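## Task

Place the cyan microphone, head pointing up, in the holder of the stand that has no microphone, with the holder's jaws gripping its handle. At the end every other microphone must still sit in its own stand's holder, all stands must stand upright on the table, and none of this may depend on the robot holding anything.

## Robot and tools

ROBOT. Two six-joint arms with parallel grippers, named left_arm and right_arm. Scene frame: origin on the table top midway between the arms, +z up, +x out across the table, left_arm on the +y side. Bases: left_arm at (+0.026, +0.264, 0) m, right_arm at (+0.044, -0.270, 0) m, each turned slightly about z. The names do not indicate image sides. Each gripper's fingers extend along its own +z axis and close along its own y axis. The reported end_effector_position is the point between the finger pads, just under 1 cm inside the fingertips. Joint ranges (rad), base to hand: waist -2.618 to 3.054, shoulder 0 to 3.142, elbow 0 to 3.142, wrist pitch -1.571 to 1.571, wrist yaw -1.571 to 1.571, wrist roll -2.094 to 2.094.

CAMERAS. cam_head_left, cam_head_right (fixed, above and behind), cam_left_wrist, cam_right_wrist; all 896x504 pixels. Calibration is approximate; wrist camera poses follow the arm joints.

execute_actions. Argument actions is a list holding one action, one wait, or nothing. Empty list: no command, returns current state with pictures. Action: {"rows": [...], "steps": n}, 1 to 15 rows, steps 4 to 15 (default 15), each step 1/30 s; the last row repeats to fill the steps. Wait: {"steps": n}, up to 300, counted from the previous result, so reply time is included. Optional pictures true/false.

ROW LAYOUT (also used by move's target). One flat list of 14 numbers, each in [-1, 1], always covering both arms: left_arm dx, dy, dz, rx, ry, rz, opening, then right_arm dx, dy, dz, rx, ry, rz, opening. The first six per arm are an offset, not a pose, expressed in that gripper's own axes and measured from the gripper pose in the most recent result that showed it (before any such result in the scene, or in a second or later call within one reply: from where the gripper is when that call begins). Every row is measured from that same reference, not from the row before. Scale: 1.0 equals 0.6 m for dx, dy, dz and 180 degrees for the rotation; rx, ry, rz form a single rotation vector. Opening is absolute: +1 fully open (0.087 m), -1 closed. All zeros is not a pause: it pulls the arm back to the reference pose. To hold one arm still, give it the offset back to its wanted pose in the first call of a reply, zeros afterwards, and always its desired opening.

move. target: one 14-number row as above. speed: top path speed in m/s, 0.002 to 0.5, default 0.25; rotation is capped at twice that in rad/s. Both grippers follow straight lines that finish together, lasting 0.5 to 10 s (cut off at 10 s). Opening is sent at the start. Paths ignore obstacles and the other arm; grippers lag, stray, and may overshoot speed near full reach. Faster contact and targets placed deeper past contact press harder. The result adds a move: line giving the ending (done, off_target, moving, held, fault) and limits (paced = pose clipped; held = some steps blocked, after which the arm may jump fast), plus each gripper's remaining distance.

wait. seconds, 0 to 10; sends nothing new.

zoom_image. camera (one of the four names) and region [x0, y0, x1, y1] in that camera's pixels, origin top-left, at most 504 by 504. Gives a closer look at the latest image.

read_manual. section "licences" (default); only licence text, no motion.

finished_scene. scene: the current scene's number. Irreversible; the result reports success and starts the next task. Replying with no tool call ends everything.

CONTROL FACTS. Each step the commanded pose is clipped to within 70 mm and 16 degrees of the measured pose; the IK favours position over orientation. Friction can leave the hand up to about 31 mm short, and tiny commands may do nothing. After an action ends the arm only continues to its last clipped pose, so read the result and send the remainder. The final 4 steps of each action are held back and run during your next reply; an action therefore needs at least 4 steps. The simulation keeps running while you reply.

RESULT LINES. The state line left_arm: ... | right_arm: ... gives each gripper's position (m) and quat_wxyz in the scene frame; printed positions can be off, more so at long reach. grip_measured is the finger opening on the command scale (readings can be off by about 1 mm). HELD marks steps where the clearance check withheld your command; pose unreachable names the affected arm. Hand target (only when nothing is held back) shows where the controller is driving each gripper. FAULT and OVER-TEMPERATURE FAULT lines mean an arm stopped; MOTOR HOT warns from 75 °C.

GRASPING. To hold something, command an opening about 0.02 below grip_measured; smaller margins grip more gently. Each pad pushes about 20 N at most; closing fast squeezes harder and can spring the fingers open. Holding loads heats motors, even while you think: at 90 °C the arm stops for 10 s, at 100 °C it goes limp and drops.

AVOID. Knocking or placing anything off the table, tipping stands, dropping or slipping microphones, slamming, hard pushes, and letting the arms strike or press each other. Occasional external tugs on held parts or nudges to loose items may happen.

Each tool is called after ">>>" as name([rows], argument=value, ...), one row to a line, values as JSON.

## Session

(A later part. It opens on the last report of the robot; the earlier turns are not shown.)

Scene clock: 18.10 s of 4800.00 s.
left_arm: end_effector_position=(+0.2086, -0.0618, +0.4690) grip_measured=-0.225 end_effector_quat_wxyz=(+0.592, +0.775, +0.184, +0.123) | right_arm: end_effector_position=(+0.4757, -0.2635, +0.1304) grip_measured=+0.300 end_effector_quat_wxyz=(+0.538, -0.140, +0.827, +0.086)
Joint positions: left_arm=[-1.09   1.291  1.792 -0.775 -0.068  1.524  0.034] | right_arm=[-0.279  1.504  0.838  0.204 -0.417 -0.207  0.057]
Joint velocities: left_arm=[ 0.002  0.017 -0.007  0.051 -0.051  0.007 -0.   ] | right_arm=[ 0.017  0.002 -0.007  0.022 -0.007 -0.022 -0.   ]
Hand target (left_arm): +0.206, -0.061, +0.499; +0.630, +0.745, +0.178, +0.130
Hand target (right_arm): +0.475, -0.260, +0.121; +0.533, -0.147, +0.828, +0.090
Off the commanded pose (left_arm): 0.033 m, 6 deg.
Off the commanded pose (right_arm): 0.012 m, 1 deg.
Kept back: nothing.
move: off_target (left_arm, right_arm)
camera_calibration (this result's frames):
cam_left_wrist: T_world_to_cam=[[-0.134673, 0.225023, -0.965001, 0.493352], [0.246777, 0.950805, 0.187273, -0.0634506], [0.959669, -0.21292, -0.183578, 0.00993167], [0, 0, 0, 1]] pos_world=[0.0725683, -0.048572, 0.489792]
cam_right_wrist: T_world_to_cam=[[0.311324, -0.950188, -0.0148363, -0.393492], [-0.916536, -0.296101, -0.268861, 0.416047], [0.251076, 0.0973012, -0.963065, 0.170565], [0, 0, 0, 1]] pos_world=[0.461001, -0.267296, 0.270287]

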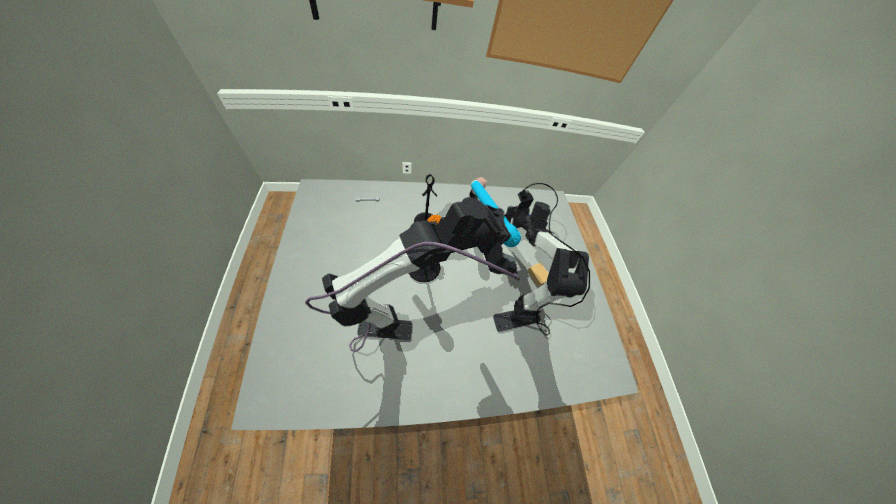

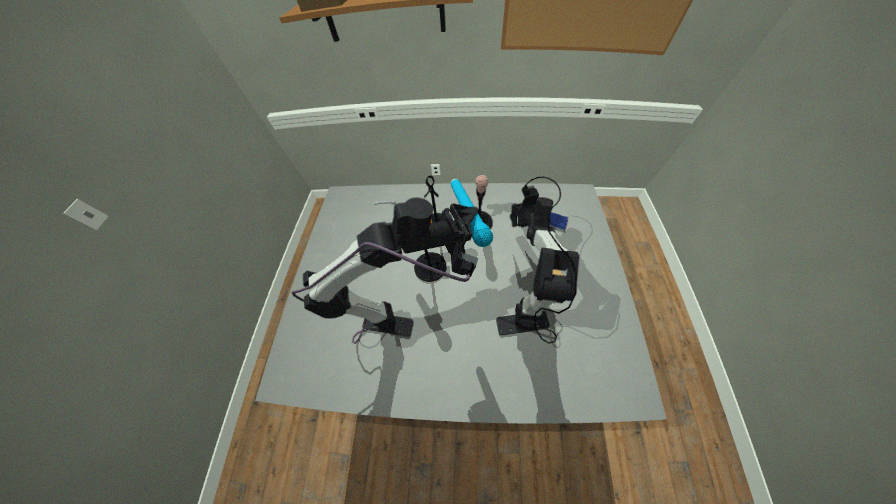

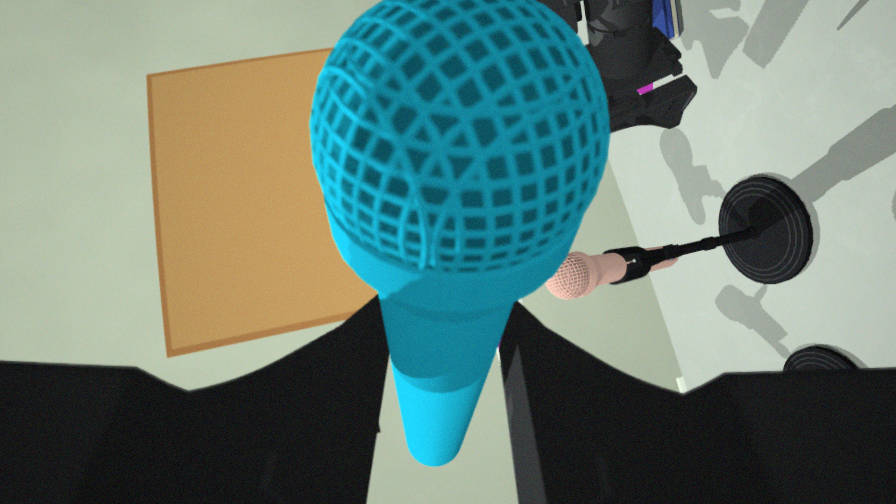

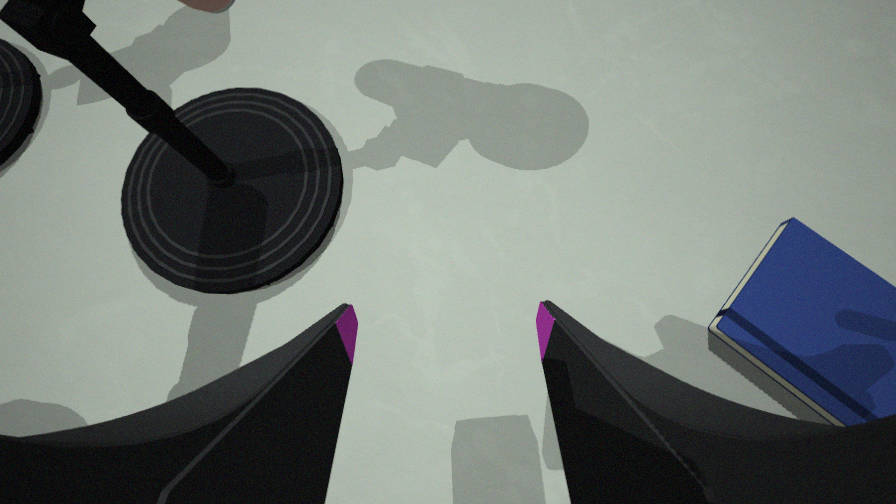

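>>> move(target=[0.428,0.018,-0.294,-0.03,0,0,-0.26,0.109,0.347,-0.026,-0.007,-0.133,0.001,0.3], speed=0.3)

Scene clock: 20.77 s of 4800.00 s.
left_arm: end_effector_position=(+0.3793, +0.2020, +0.5056) grip_measured=-0.225 end_effector_quat_wxyz=(+0.638, +0.724, +0.225, +0.133) | right_arm: end_effector_position=(+0.3760, -0.0794, +0.0807) grip_measured=+0.300 end_effector_quat_wxyz=(+0.690, -0.124, +0.703, +0.118)
Joint positions: left_arm=[ 0.401  1.609  2.291 -1.291  1.305  2.068  0.034] | right_arm=[0.52  1.783 0.226 1.537 0.324 0.001 0.057]
Joint velocities: left_arm=[ 0.012  0.002  0.002 -0.037 -0.022 -0.007  0.   ] | right_arm=[ 0.007  0.012 -0.017 -0.051 -0.022  0.051 -0.001]
Hand target (left_arm): +0.374, +0.198, +0.518; +0.645, +0.724, +0.198, +0.145
Hand target (right_arm): +0.373, -0.079, +0.076; +0.688, -0.129, +0.705, +0.114
Off the commanded pose (left_arm): 0.017 m, 6 deg.
Off the commanded pose (right_arm): 0.008 m, 1 deg.
joint sent to its limit (left arm) — the command would take joint 6 (wrist roll) past its upper limit, so that joint was sent only as far as its limit.
joint sent to its limit (right arm) — the command would take joint 4 (wrist pitch) past its upper limit, so that joint was sent only as far as its limit.
Kept back: nothing.
move: off_target (left_arm)
camera_calibration (this result's frames):
cam_left_wrist: T_world_to_cam=[[-0.150511, 0.077036, -0.985602, 0.538633], [0.166441, 0.984703, 0.0515486, -0.271005], [0.974497, -0.156286, -0.16103, -0.119537], [0, 0, 0, 1]] pos_world=[0.242665, 0.206683, 0.525599]
cam_right_wrist: T_world_to_cam=[[0.333185, -0.942633, -0.0207301, -0.195376], [-0.74247, -0.248757, -0.621979, 0.332589], [0.581142, 0.222626, -0.782759, 0.00111721], [0, 0, 0, 1]] pos_world=[0.311385, -0.101683, 0.203688]

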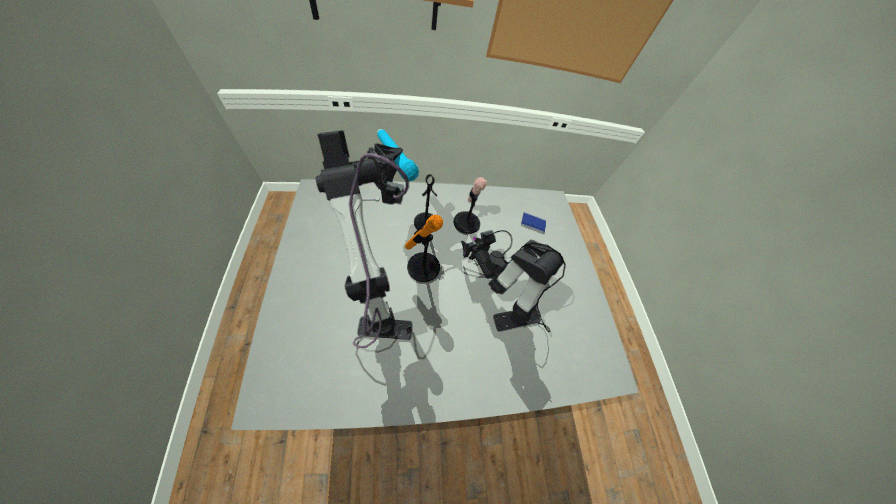

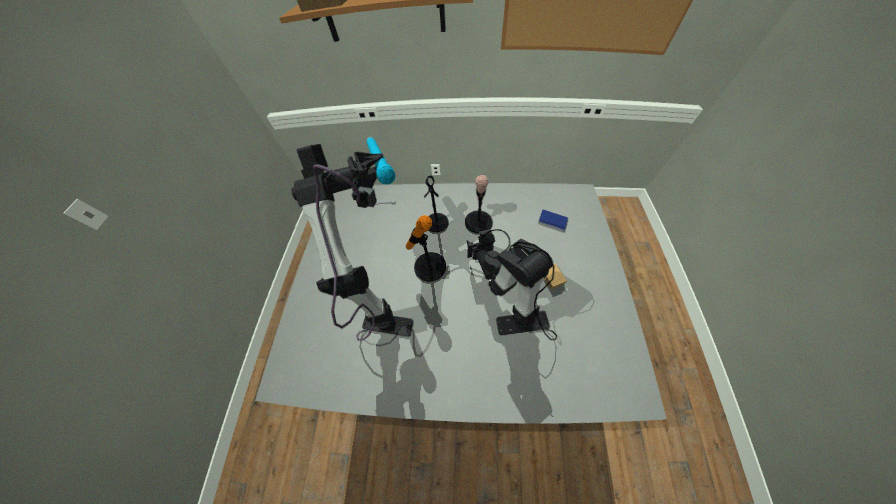

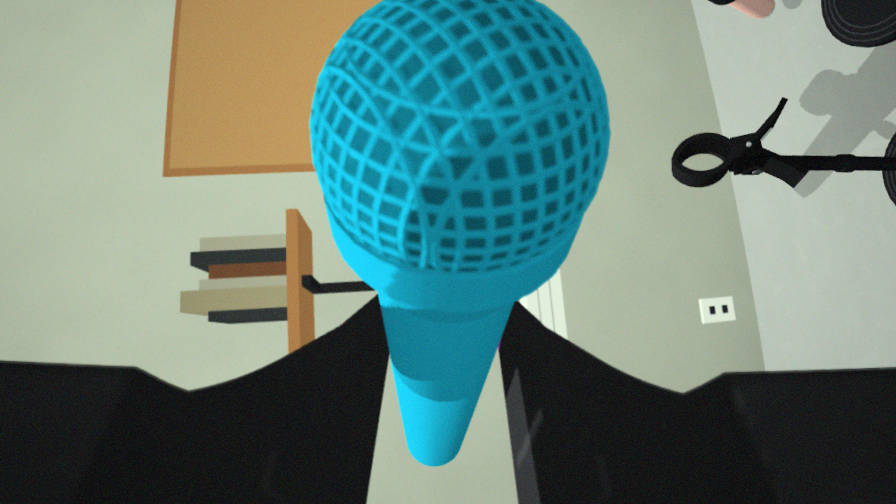

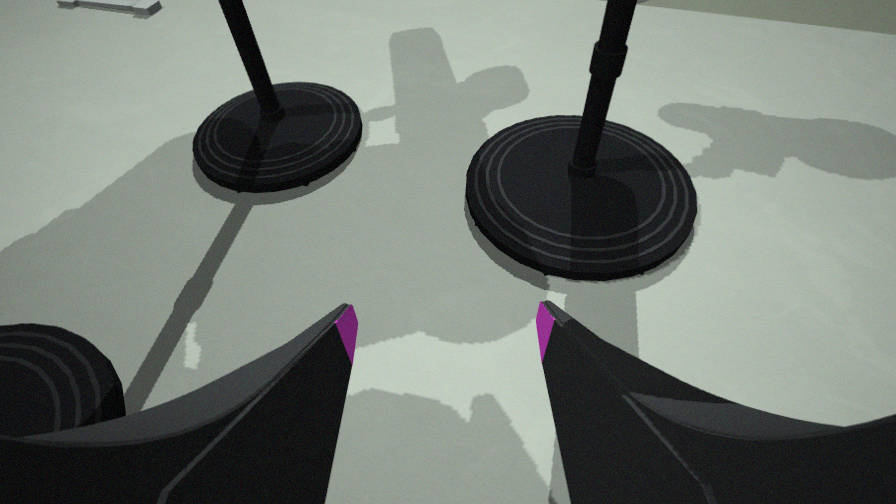

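>>> move(target=[0.100,-0.083,0.127,0.015,0.014,-0.201,-0.26,0.018,0.193,0.192,0.028,-0.005,0,0.3], speed=0.3)

Scene clock: 23.90 s of 4800.00 s.
left_arm: end_effector_position=(+0.4687, +0.1752, +0.4173) grip_measured=-0.234 end_effector_quat_wxyz=(+0.607, +0.622, +0.487, -0.084) | right_arm: end_effector_position=(+0.4449, +0.0642, +0.0763) grip_measured=+0.300 end_effector_quat_wxyz=(+0.703, -0.089, +0.700, +0.091)
Joint positions: left_arm=[ 0.224  1.798  2.239 -1.006  1.088  1.28   0.034] | right_arm=[ 0.751  2.159  0.887  1.278  0.641 -0.001  0.057]
Joint velocities: left_arm=[ 0.007 -0.022 -0.002  0.066 -0.051 -0.081  0.001] | right_arm=[ 0.007 -0.007  0.002 -0.007  0.081 -0.066  0.001]
Hand target (left_arm): +0.460, +0.169, +0.441; +0.626, +0.630, +0.455, -0.061
Hand target (right_arm): +0.446, +0.068, +0.071; +0.701, -0.094, +0.702, +0.086
Off the commanded pose (left_arm): 0.024 m, 5 deg.
Off the commanded pose (right_arm): 0.010 m, 1 deg.
Kept back: nothing.
move: off_target (left_arm)
camera_calibration (this result's frames):
cam_left_wrist: T_world_to_cam=[[-0.702994, -0.219092, -0.676608, 0.649072], [-0.063344, 0.966874, -0.247269, -0.019455], [0.708369, -0.130969, -0.693585, 0.117505], [0, 0, 0, 1]] pos_world=[0.371825, 0.176407, 0.515856]
cam_right_wrist: T_world_to_cam=[[0.250954, -0.967582, -0.0284142, -0.0443152], [-0.747268, -0.174988, -0.641069, 0.415603], [0.615315, 0.182112, -0.766957, -0.0880673], [0, 0, 0, 1]] pos_world=[0.375877, 0.045885, 0.197627]

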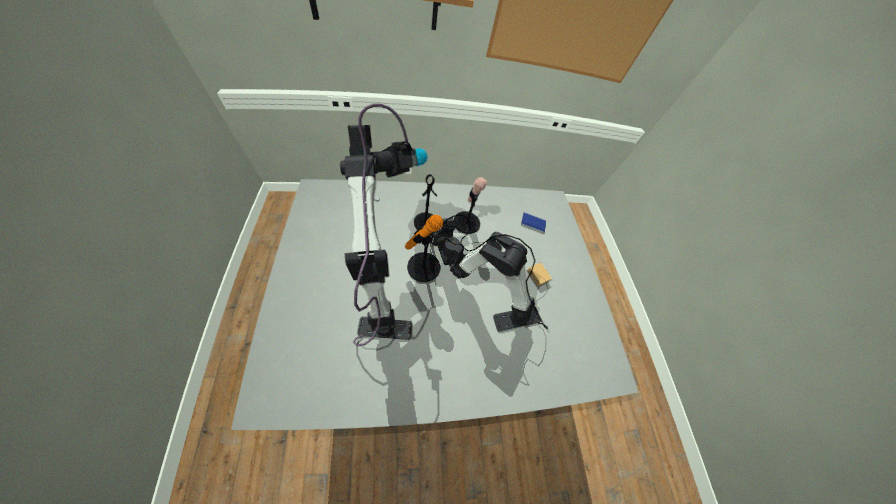

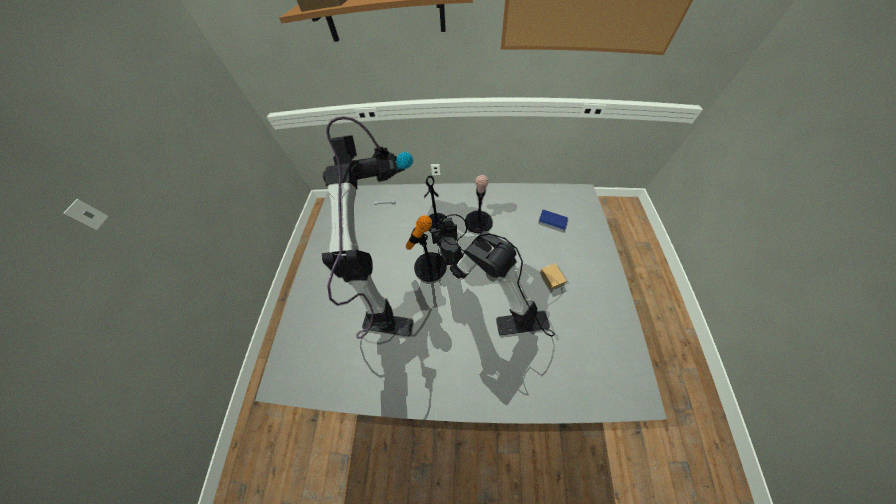

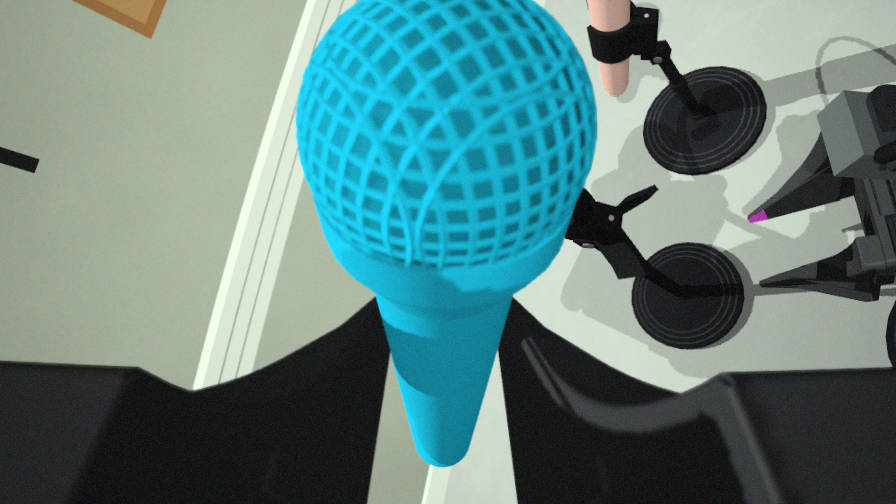

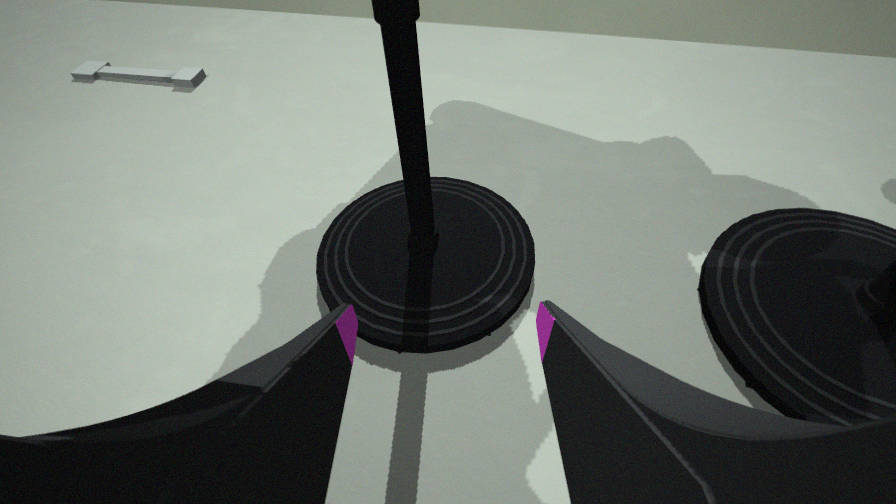

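>>> move(target=[-0.040,0.014,-0.009,-0.010,-0.009,0.025,-0.26,0.026,0.034,0.145,0,0,0,0.0], speed=0.2)

Scene clock: 25.17 s of 4800.00 s.
left_arm: end_effector_position=(+0.4650, +0.1752, +0.4229) grip_measured=-0.234 end_effector_quat_wxyz=(+0.610, +0.622, +0.484, -0.079) | right_arm: end_effector_position=(+0.5204, +0.1043, +0.0683) grip_measured=+0.000 end_effector_quat_wxyz=(+0.706, -0.087, +0.697, +0.093)
Joint positions: left_arm=[ 0.224  1.785  2.239 -1.004  1.085  1.278  0.034] | right_arm=[ 0.676  2.374  1.279  1.11   0.568 -0.001  0.044]
Joint velocities: left_arm=[ 0.002  0.022  0.007 -0.007  0.037 -0.037 -0.001] | right_arm=[-0.007  0.027 -0.007 -0.095  0.022 -0.037 -0.   ]
Hand target (left_arm): +0.459, +0.170, +0.441; +0.626, +0.630, +0.455, -0.062
Hand target (right_arm): +0.524, +0.106, +0.062; +0.703, -0.089, +0.700, +0.092
Off the commanded pose (left_arm): 0.020 m, 4 deg.
Off the commanded pose (right_arm): 0.008 m, 1 deg.
Kept back: nothing.
move: off_target (left_arm)
camera_calibration (this result's frames):
cam_left_wrist: T_world_to_cam=[[-0.693132, -0.219796, -0.686482, 0.649954], [-0.0630755, 0.967217, -0.245995, -0.018962], [0.718046, -0.127207, -0.684272, 0.114939], [0, 0, 0, 1]] pos_world=[0.366776, 0.175819, 0.520167]
cam_right_wrist: T_world_to_cam=[[0.248937, -0.967957, -0.0330011, -0.0232511], [-0.743443, -0.169137, -0.647059, 0.471676], [0.620744, 0.185612, -0.761725, -0.151567], [0, 0, 0, 1]] pos_world=[0.450537, 0.0854043, 0.188983]

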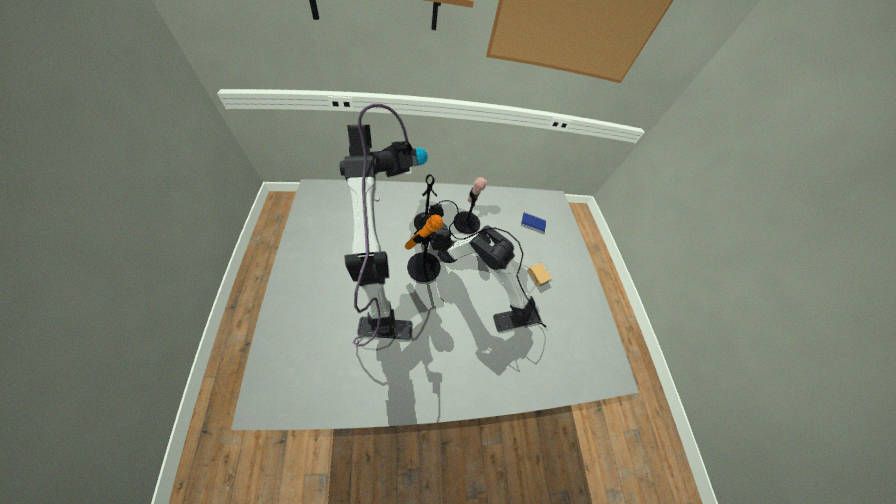

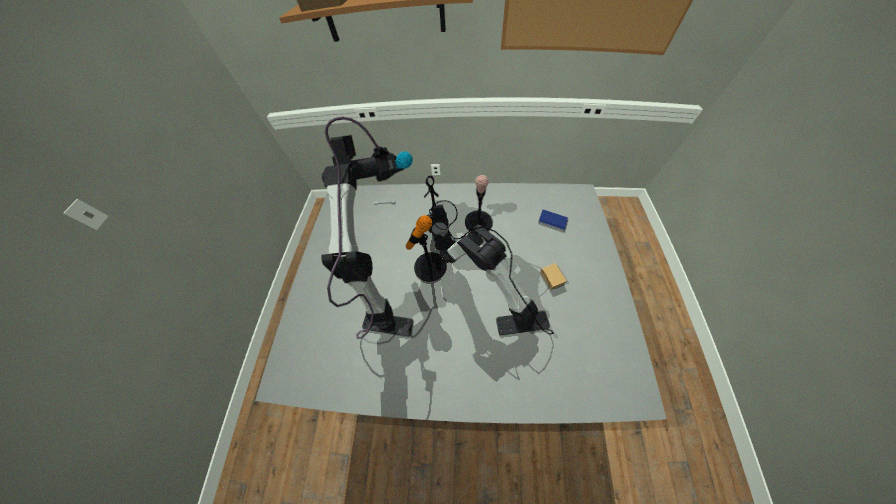

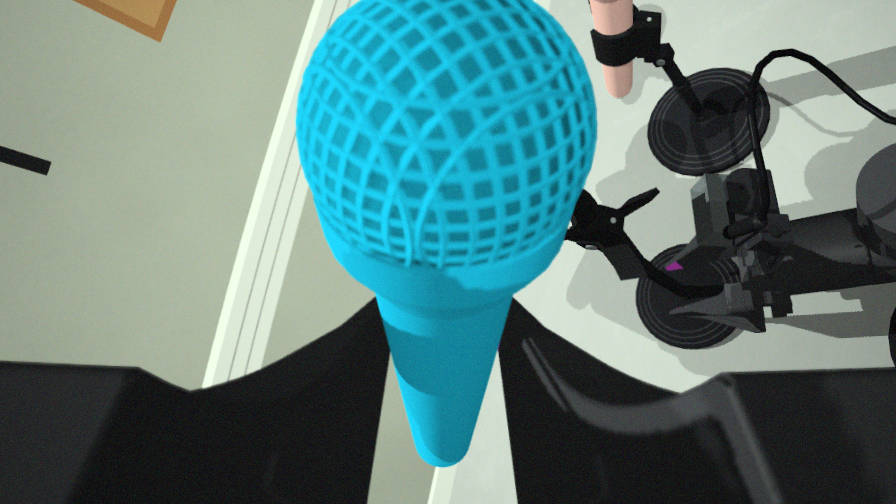

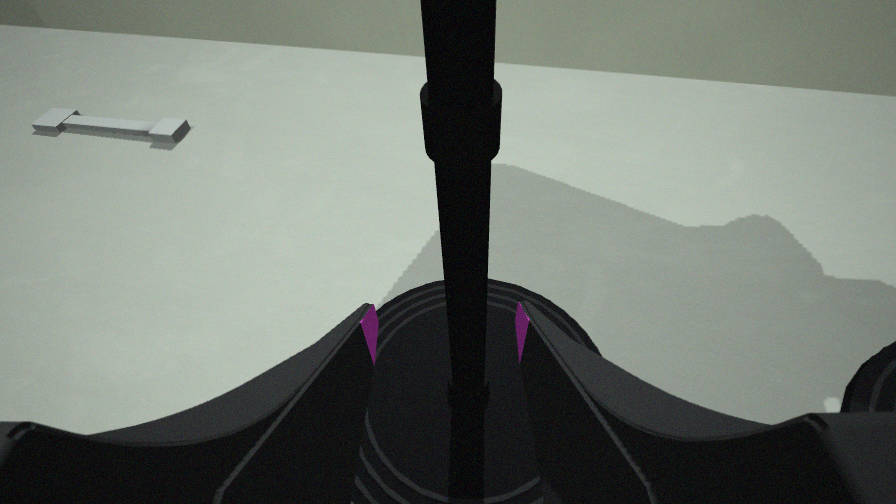

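>>> execute_actions([
  {"rows":[[-0.030,0.011,-0.005,-0.009,-0.008,0.021,-0.26,0.01,-0.016,0.02,0,0,0,-0.1],[-0.030,0.011,-0.005,-0.009,-0.008,0.021,-0.26,0.01,-0.016,0.02,0,0,0,-0.2],[-0.030,0.011,-0.005,-0.009,-0.008,0.021,-0.26,0.01,-0.016,0.02,0,0,0,-0.28],[-0.030,0.011,-0.005,-0.009,-0.008,0.021,-0.26,0.01,-0.016,0.02,0,0,0,-0.35],[-0.030,0.011,-0.005,-0.009,-0.008,0.021,-0.26,0.01,-0.016,0.02,0,0,0,-0.42],[-0.030,0.011,-0.005,-0.009,-0.008,0.021,-0.26,0.01,-0.016,0.02,0,0,0,-0.48],[-0.030,0.011,-0.005,-0.009,-0.008,0.021,-0.26,0.01,-0.016,0.02,0,0,0,-0.53],[-0.030,0.011,-0.005,-0.009,-0.008,0.021,-0.26,0.01,-0.016,0.02,0,0,0,-0.58],[-0.030,0.011,-0.005,-0.009,-0.008,0.021,-0.26,0.01,-0.016,0.02,0,0,0,-0.62],[-0.030,0.011,-0.005,-0.009,-0.008,0.021,-0.26,0.01,-0.016,0.02,0,0,0,-0.66],[-0.030,0.011,-0.005,-0.009,-0.008,0.021,-0.26,0.01,-0.016,0.02,0,0,0,-0.69],[-0.030,0.011,-0.005,-0.009,-0.008,0.021,-0.26,0.01,-0.016,0.02,0,0,0,-0.72],[-0.030,0.011,-0.005,-0.009,-0.008,0.021,-0.26,0.01,-0.016,0.02,0,0,0,-0.75],[-0.030,0.011,-0.005,-0.009,-0.008,0.021,-0.26,0.01,-0.016,0.02,0,0,0,-0.77]],"steps":15},
])

>>> execute_actions([
  {"steps":8},
])

Scene clock: 26.03 s of 4800.00 s.
left_arm: end_effector_position=(+0.4647, +0.1751, +0.4197) grip_measured=-0.234 end_effector_quat_wxyz=(+0.609, +0.621, +0.486, -0.081) | right_arm: end_effector_position=(+0.5299, +0.0986, +0.0676) grip_measured=-0.673 end_effector_quat_wxyz=(+0.705, -0.090, +0.697, +0.096)
Joint positions: left_arm=[ 0.224  1.776  2.215 -0.992  1.085  1.274  0.034] | right_arm=[ 0.649  2.379  1.287  1.107  0.53  -0.     0.014]
Joint velocities: left_arm=[ 0.022 -0.012 -0.007  0.022 -0.066 -0.037 -0.   ] | right_arm=[-0.017  0.022  0.022  0.051 -0.154 -0.066 -0.03 ]
Steps of this call (steps 1 to 15: nothing new was sent; steps 16 to 26: the first 11 steps of this action). Readings (end_effector_position):
16: left_arm (+0.4651, +0.1752, +0.4226) | right_arm (+0.5208, +0.1042, +0.0676)
17: left_arm (+0.4648, +0.1752, +0.4220) | right_arm (+0.5217, +0.1036, +0.0676)
19: left_arm (+0.4644, +0.1751, +0.4206) | right_arm (+0.5254, +0.0996, +0.0676)
23: left_arm (+0.4646, +0.1751, +0.4196) | right_arm (+0.5296, +0.0961, +0.0680)
26: the state above

Scene clock: 26.30 s of 4800.00 s.
left_arm: end_effector_position=(+0.4646, +0.1751, +0.4205) grip_measured=-0.234 end_effector_quat_wxyz=(+0.610, +0.621, +0.485, -0.080) | right_arm: end_effector_position=(+0.5298, +0.0997, +0.0676) grip_measured=-0.737 end_effector_quat_wxyz=(+0.705, -0.093, +0.696, +0.098)
Joint positions: left_arm=[ 0.224  1.774  2.214 -0.988  1.085  1.273  0.034] | right_arm=[ 0.649  2.38   1.288  1.107  0.525 -0.001  0.012]
Joint velocities: left_arm=[-0.012 -0.007 -0.002  0.007  0.007  0.007 -0.001] | right_arm=[-0.002 -0.017 -0.022 -0.007 -0.051  0.022 -0.001]
Hand target (left_arm): +0.458, +0.170, +0.440; +0.626, +0.629, +0.457, -0.060
Hand target (right_arm): +0.534, +0.098, +0.062; +0.705, -0.086, +0.697, +0.093
Off the commanded pose (left_arm): 0.021 m, 5 deg.
Off the commanded pose (right_arm): 0.007 m, 1 deg.
Kept back: nothing.
Steps of this call (steps 1 to 4: the last 4 steps of your previous action; steps 5 to 8: nothing new was sent). Readings (end_effector_position):
1: left_arm (+0.4646, +0.1751, +0.4200) | right_arm (+0.5298, +0.0993, +0.0676)
2: left_arm (+0.4647, +0.1751, +0.4199) | right_arm (+0.5298, +0.0996, +0.0676)
4: left_arm (+0.4646, +0.1751, +0.4202) | right_arm (+0.5298, +0.0997, +0.0676)
8: the state above

>>> move(target=[-0.033,0.012,-0.006,-0.009,-0.008,0.022,-0.26,-0.07,0.015,-0.05,-0.27,0,0,-0.77], speed=0.15)

Scene clock: 29.83 s of 4800.00 s.
left_arm: end_effector_position=(+0.4638, +0.1756, +0.4199) grip_measured=-0.234 end_effector_quat_wxyz=(+0.609, +0.621, +0.487, -0.078) | right_arm: end_effector_position=(+0.4977, +0.0883, +0.0683) grip_measured=-0.737 end_effector_quat_wxyz=(+0.586, -0.365, +0.629, +0.357)
Joint positions: left_arm=[ 0.224  1.766  2.202 -0.983  1.081  1.272  0.034] | right_arm=[ 0.359  2.26   1.153  1.038 -0.568 -0.016  0.012]
Joint velocities: left_arm=[-0.007  0.012 -0.022 -0.022  0.037  0.022  0.   ] | right_arm=[-0.002 -0.002 -0.022 -0.022 -0.037  0.037  0.   ]
Hand target (left_arm): +0.457, +0.170, +0.440; +0.626, +0.629, +0.457, -0.060
Hand target (right_arm): +0.497, +0.099, +0.108; +0.608, -0.373, +0.591, +0.377
Off the commanded pose (left_arm): 0.022 m, 5 deg.
Off the commanded pose (right_arm): 0.043 m, 5 deg.
Kept back: nothing.
move: off_target (left_arm, right_arm)
camera_calibration (this result's frames):
cam_left_wrist: T_world_to_cam=[[-0.694562, -0.22387, -0.683715, 0.647348], [-0.0692395, 0.966742, -0.246205, -0.0171063], [0.716093, -0.123664, -0.686963, 0.115221], [0, 0, 0, 1]] pos_world=[0.36593, 0.175708, 0.517542]
cam_right_wrist: T_world_to_cam=[[0.875242, -0.481387, -0.0471002, -0.386851], [-0.412885, -0.692851, -0.591172, 0.329998], [0.251949, 0.536865, -0.805169, 0.0210062], [0, 0, 0, 1]] pos_world=[0.469547, 0.0311364, 0.193778]

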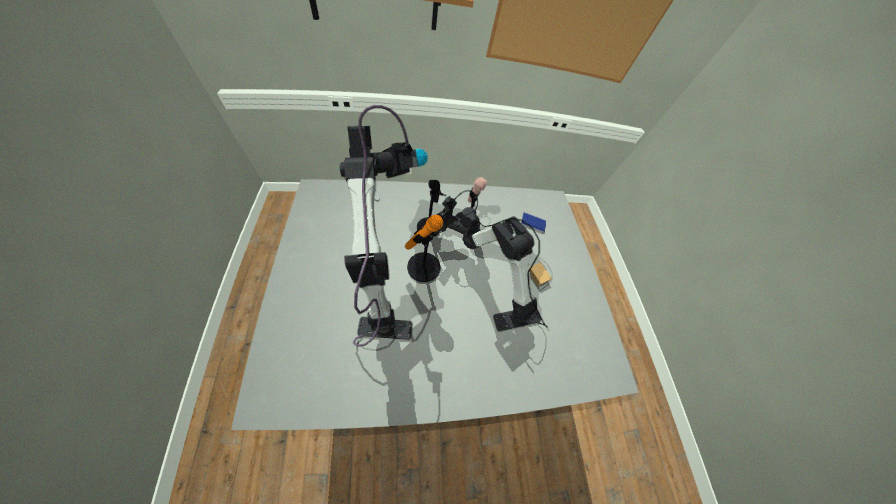

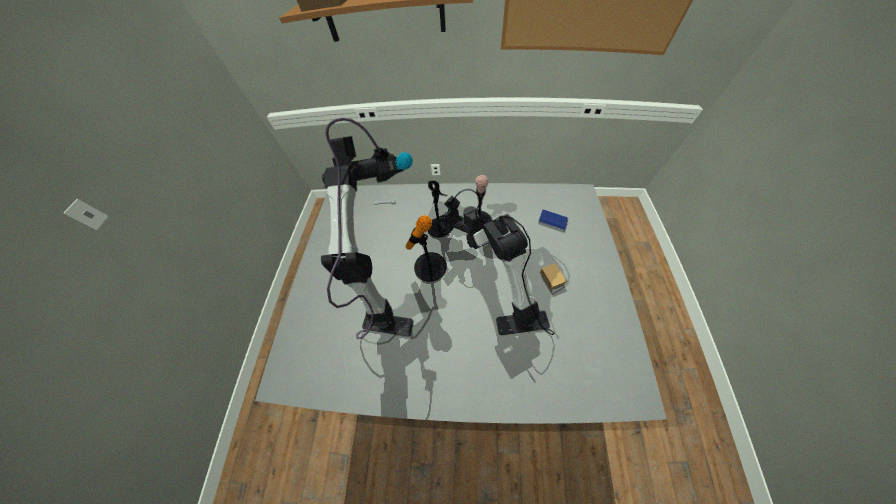

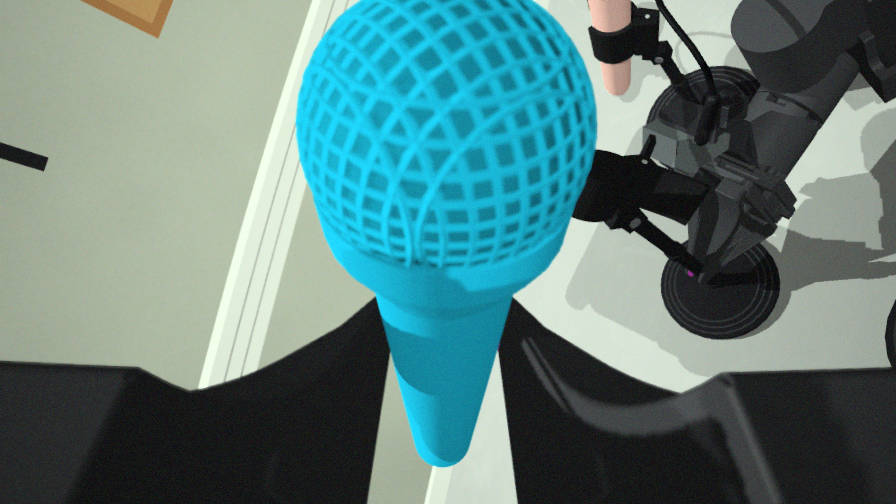

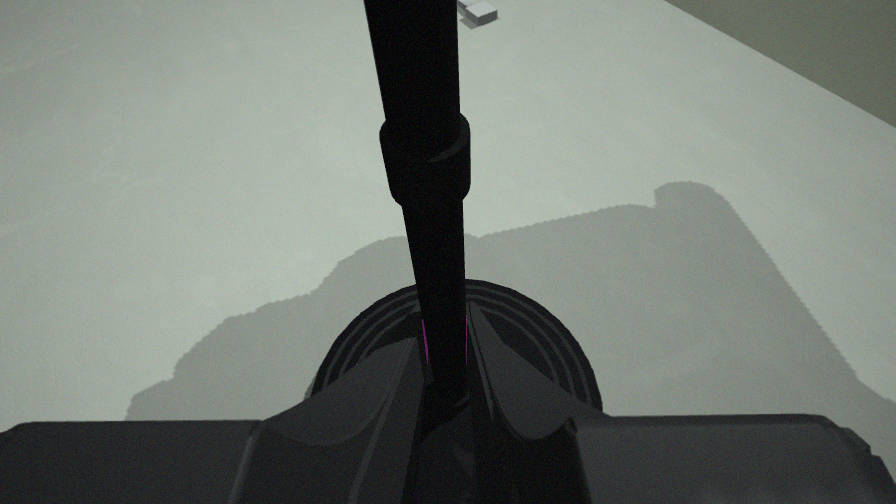

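>>> execute_actions([
  {"rows":[[-0.034,0.012,-0.006,-0.009,-0.008,0.023,-0.26,-0.04,0,0,0,-0.01,0,-0.77],[-0.034,0.012,-0.006,-0.009,-0.008,0.023,-0.26,-0.02,0,0,0,-0.01,0,-0.77],[-0.034,0.012,-0.006,-0.009,-0.008,0.023,-0.26,0,0,0,0,-0.01,0,-0.77],[-0.034,0.012,-0.006,-0.009,-0.008,0.023,-0.26,0,0,0,0,-0.01,0,-0.77],[-0.034,0.012,-0.006,-0.009,-0.008,0.023,-0.26,0,0,0,0,-0.01,0,-0.77],[-0.034,0.012,-0.006,-0.009,-0.008,0.023,-0.26,0,0,0,0,-0.01,0,-0.7],[-0.034,0.012,-0.006,-0.009,-0.008,0.023,-0.26,0,0,0,0,-0.01,0,-0.5],[-0.034,0.012,-0.006,-0.009,-0.008,0.023,-0.26,0,0,0,0,-0.01,0,-0.2],[-0.034,0.012,-0.006,-0.009,-0.008,0.023,-0.26,0,0,0,0,-0.01,0,0.2],[-0.034,0.012,-0.006,-0.009,-0.008,0.023,-0.26,0,0,-0.02,0,-0.01,0,0.6],[-0.034,0.012,-0.006,-0.009,-0.008,0.023,-0.26,0,0,-0.04,0,-0.01,0,0.8]],"steps":13},
])

Scene clock: 30.63 s of 4800.00 s.
left_arm: end_effector_position=(+0.4640, +0.1756, +0.4201) grip_measured=-0.234 end_effector_quat_wxyz=(+0.610, +0.621, +0.487, -0.078) | right_arm: end_effector_position=(+0.4985, +0.0888, +0.0707) grip_measured=-0.038 end_effector_quat_wxyz=(+0.592, -0.364, +0.623, +0.359)
Joint positions: left_arm=[ 0.224  1.766  2.202 -0.981  1.081  1.271  0.034] | right_arm=[ 0.358  2.265  1.153  1.062 -0.568 -0.01   0.042]
Joint velocities: left_arm=[ 0.007 -0.012 -0.007 -0.037  0.007  0.007 -0.001] | right_arm=[-0.007 -0.017  0.007  0.183 -0.022  0.022  0.42 ]
Steps of this call (steps 1 to 15: nothing new was sent; steps 16 to 24: the first 9 steps of this action). Readings (end_effector_position):
16: left_arm (+0.4639, +0.1756, +0.4199) | right_arm (+0.4975, +0.0881, +0.0678)
17: left_arm (+0.4639, +0.1756, +0.4200) | right_arm (+0.4978, +0.0880, +0.0678)
19: left_arm (+0.4640, +0.1756, +0.4200) | right_arm (+0.4982, +0.0880, +0.0683)
23: left_arm (+0.4640, +0.1756, +0.4201) | right_arm (+0.4982, +0.0886, +0.0696)
24: the state above

>>> move(target=[-0.034,0.012,-0.006,-0.009,-0.008,0.023,-0.26,-0.240,0.072,-0.208,0.108,-0.080,-0.014,0.8], speed=0.25)

Scene clock: 32.77 s of 4800.00 s.
left_arm: end_effector_position=(+0.4646, +0.1761, +0.4201) grip_measured=-0.234 end_effector_quat_wxyz=(+0.609, +0.621, +0.487, -0.076) | right_arm: end_effector_position=(+0.4118, +0.0037, +0.2229) grip_measured=+0.800 end_effector_quat_wxyz=(+0.728, -0.223, +0.586, +0.277)
Joint positions: left_arm=[ 0.224  1.766  2.202 -0.98   1.077  1.271  0.034] | right_arm=[ 0.435  1.564  0.597  1.184 -0.143  0.031  0.079]
Joint velocities: left_arm=[ 0.012  0.002  0.002 -0.022 -0.051 -0.007  0.   ] | right_arm=[ 0.012 -0.002 -0.002 -0.007 -0.11   0.051 -0.   ]
Hand target (left_arm): +0.456, +0.170, +0.440; +0.626, +0.629, +0.457, -0.057
Hand target (right_arm): +0.407, +0.003, +0.219; +0.725, -0.226, +0.590, +0.276
Off your previous action's commanded pose (left_arm): 0.022 m, 5 deg at its last step (step 4 of this call).
Off your previous action's commanded pose (right_arm): 0.014 m, 1 deg at its last step (step 4 of this call).
Off the commanded pose (left_arm): 0.022 m, 5 deg.
Off the commanded pose (right_arm): 0.006 m, 0 deg.
Kept back: nothing.
move: off_target (left_arm)
camera_calibration (this result's frames):
cam_left_wrist: T_world_to_cam=[[-0.692098, -0.224748, -0.685921, 0.648029], [-0.0718692, 0.967023, -0.244337, -0.0171521], [0.718216, -0.119809, -0.685428, 0.11251], [0, 0, 0, 1]] pos_world=[0.366461, 0.175709, 0.517423]
cam_right_wrist: T_world_to_cam=[[0.667504, -0.744154, -0.0259674, -0.263287], [-0.472111, -0.395999, -0.787589, 0.394483], [0.575804, 0.537978, -0.615654, 0.0369072], [0, 0, 0, 1]] pos_world=[0.340733, -0.0595659, 0.326576]

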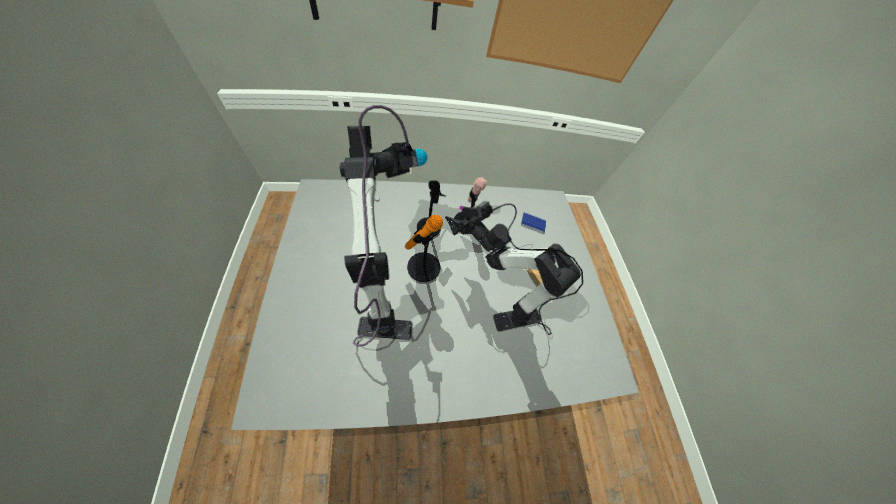

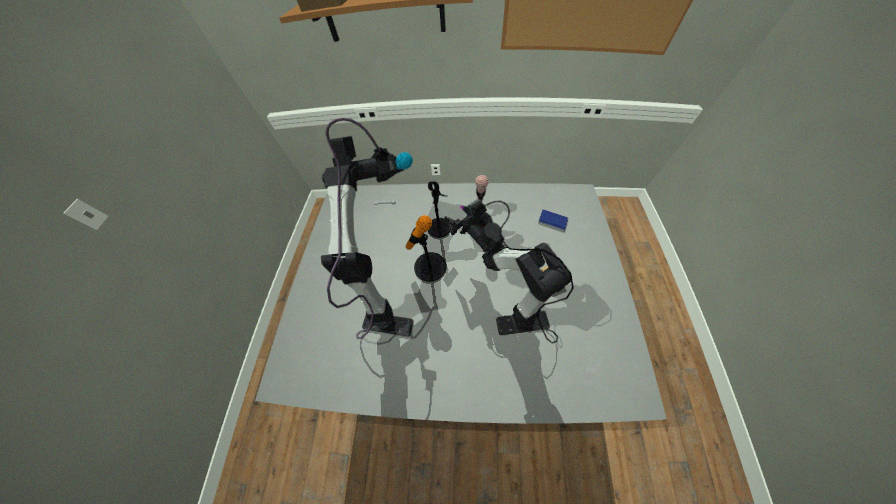

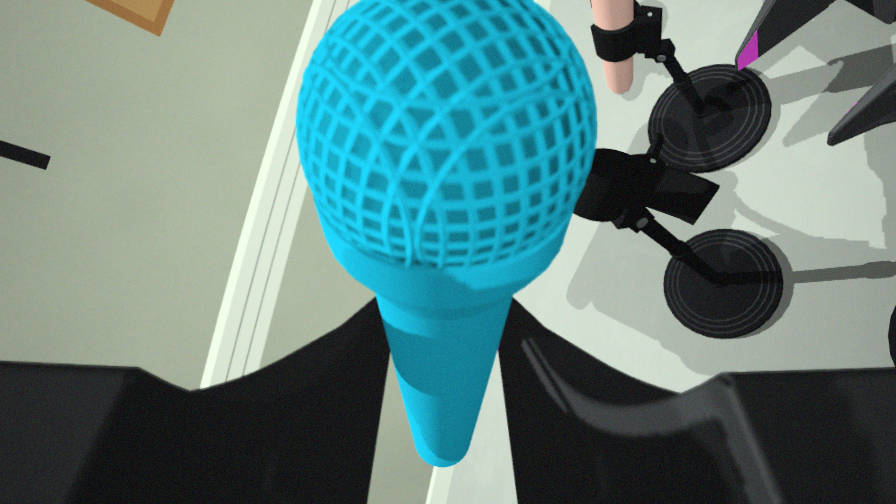

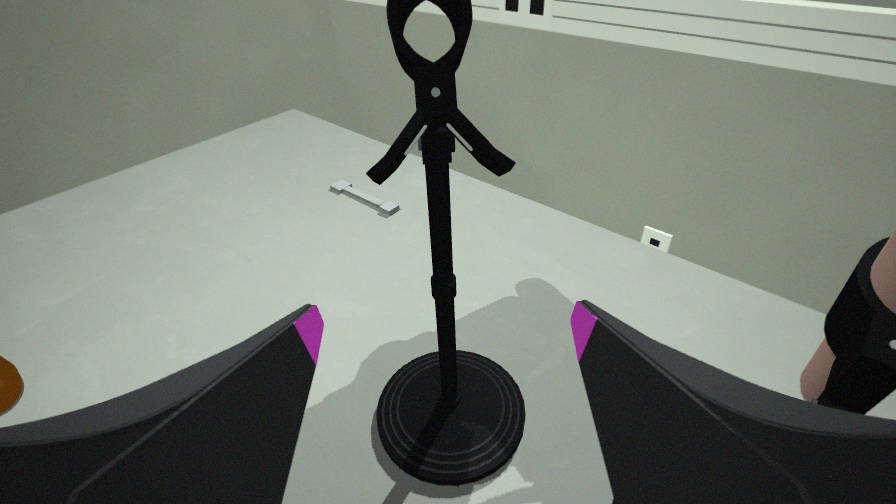

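>>> zoom_image(camera="cam_right_wrist", region=[330, 0, 550, 220])

Region (330, 0, 550, 220) of cam_right_wrist's 896x504 image, scaled by 2.291, with more detail than that image has.

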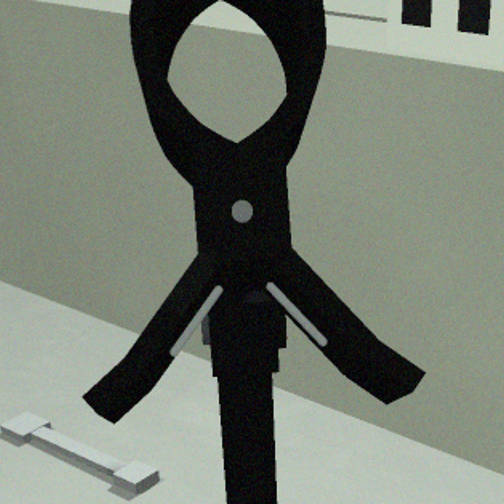

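>>> move(target=[0.005,-0.031,0.155,-0.005,0.018,0.053,-0.26,0.024,0.011,0.148,-0.017,0,0,0.8], speed=0.15)

Scene clock: 34.87 s of 4800.00 s.
left_arm: end_effector_position=(+0.5012, +0.0980, +0.3580) grip_measured=-0.234 end_effector_quat_wxyz=(+0.581, +0.658, +0.479, -0.027) | right_arm: end_effector_position=(+0.4730, +0.0613, +0.2323) grip_measured=+0.800 end_effector_quat_wxyz=(+0.725, -0.236, +0.577, +0.291)
Joint positions: left_arm=[-0.031  1.753  1.923 -0.646  0.785  1.244  0.034] | right_arm=[ 0.456  1.835  0.953  1.11  -0.164  0.031  0.079]
Joint velocities: left_arm=[ 0.027 -0.007 -0.007 -0.022 -0.037 -0.081 -0.   ] | right_arm=[-0.007 -0.012  0.002  0.037  0.007 -0.007 -0.   ]
Hand target (left_arm): +0.498, +0.096, +0.384; +0.605, +0.656, +0.451, -0.003
Hand target (right_arm): +0.474, +0.068, +0.229; +0.722, -0.243, +0.578, +0.293
Off the commanded pose (left_arm): 0.025 m, 5 deg.
Off the commanded pose (right_arm): 0.009 m, 1 deg.
Kept back: nothing.
move: off_target (left_arm)
camera_calibration (this result's frames):
cam_left_wrist: T_world_to_cam=[[-0.655911, -0.139593, -0.741819, 0.606808], [-0.0715912, 0.989826, -0.122961, -0.0000347867], [0.751436, -0.027544, -0.659231, -0.000700797], [0, 0, 0, 1]] pos_world=[0.398536, 0.0847212, 0.449676]
cam_right_wrist: T_world_to_cam=[[0.697182, -0.716614, -0.0200211, -0.278159], [-0.447783, -0.413491, -0.79279, 0.444359], [0.559846, 0.561684, -0.609166, -0.0189214], [0, 0, 0, 1]] pos_world=[0.403497, -0.00496634, 0.335188]

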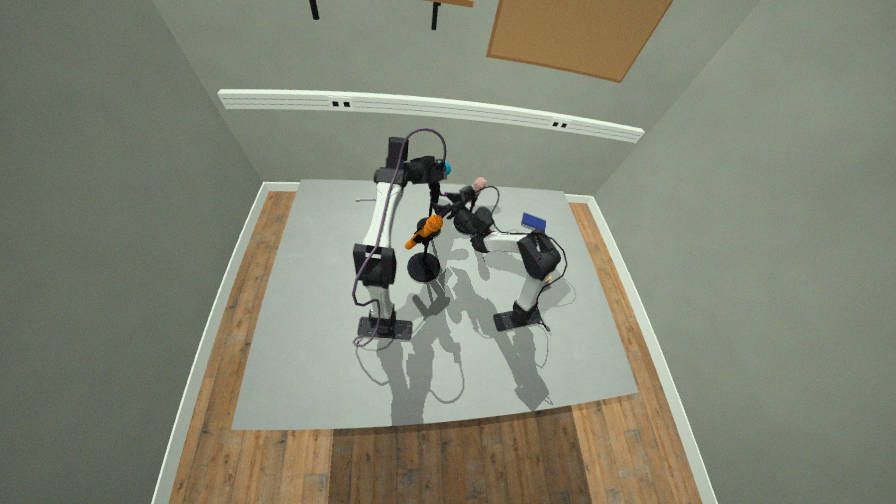

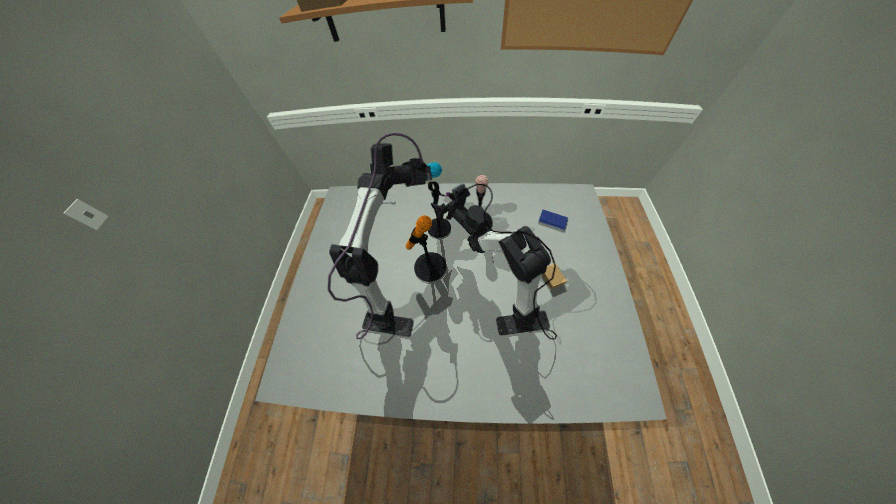

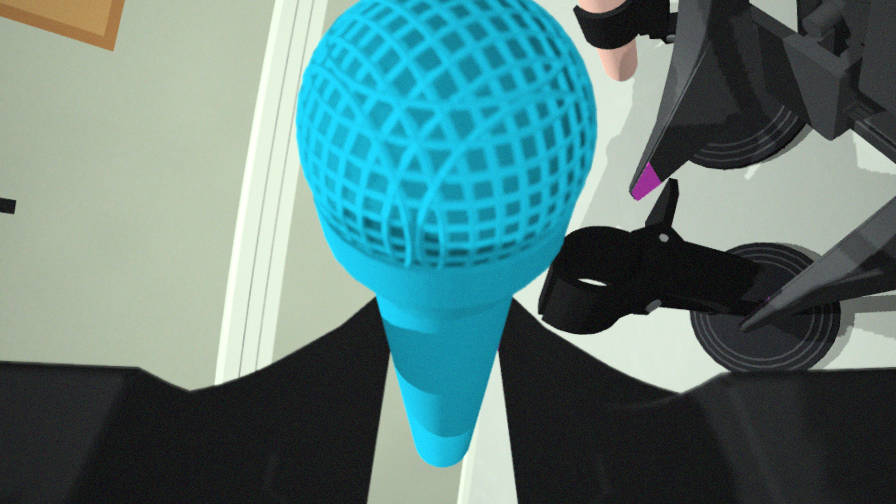

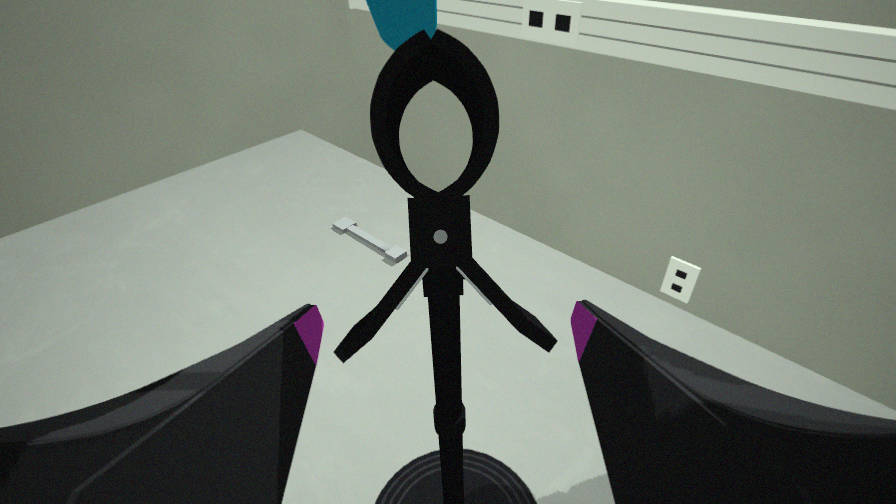

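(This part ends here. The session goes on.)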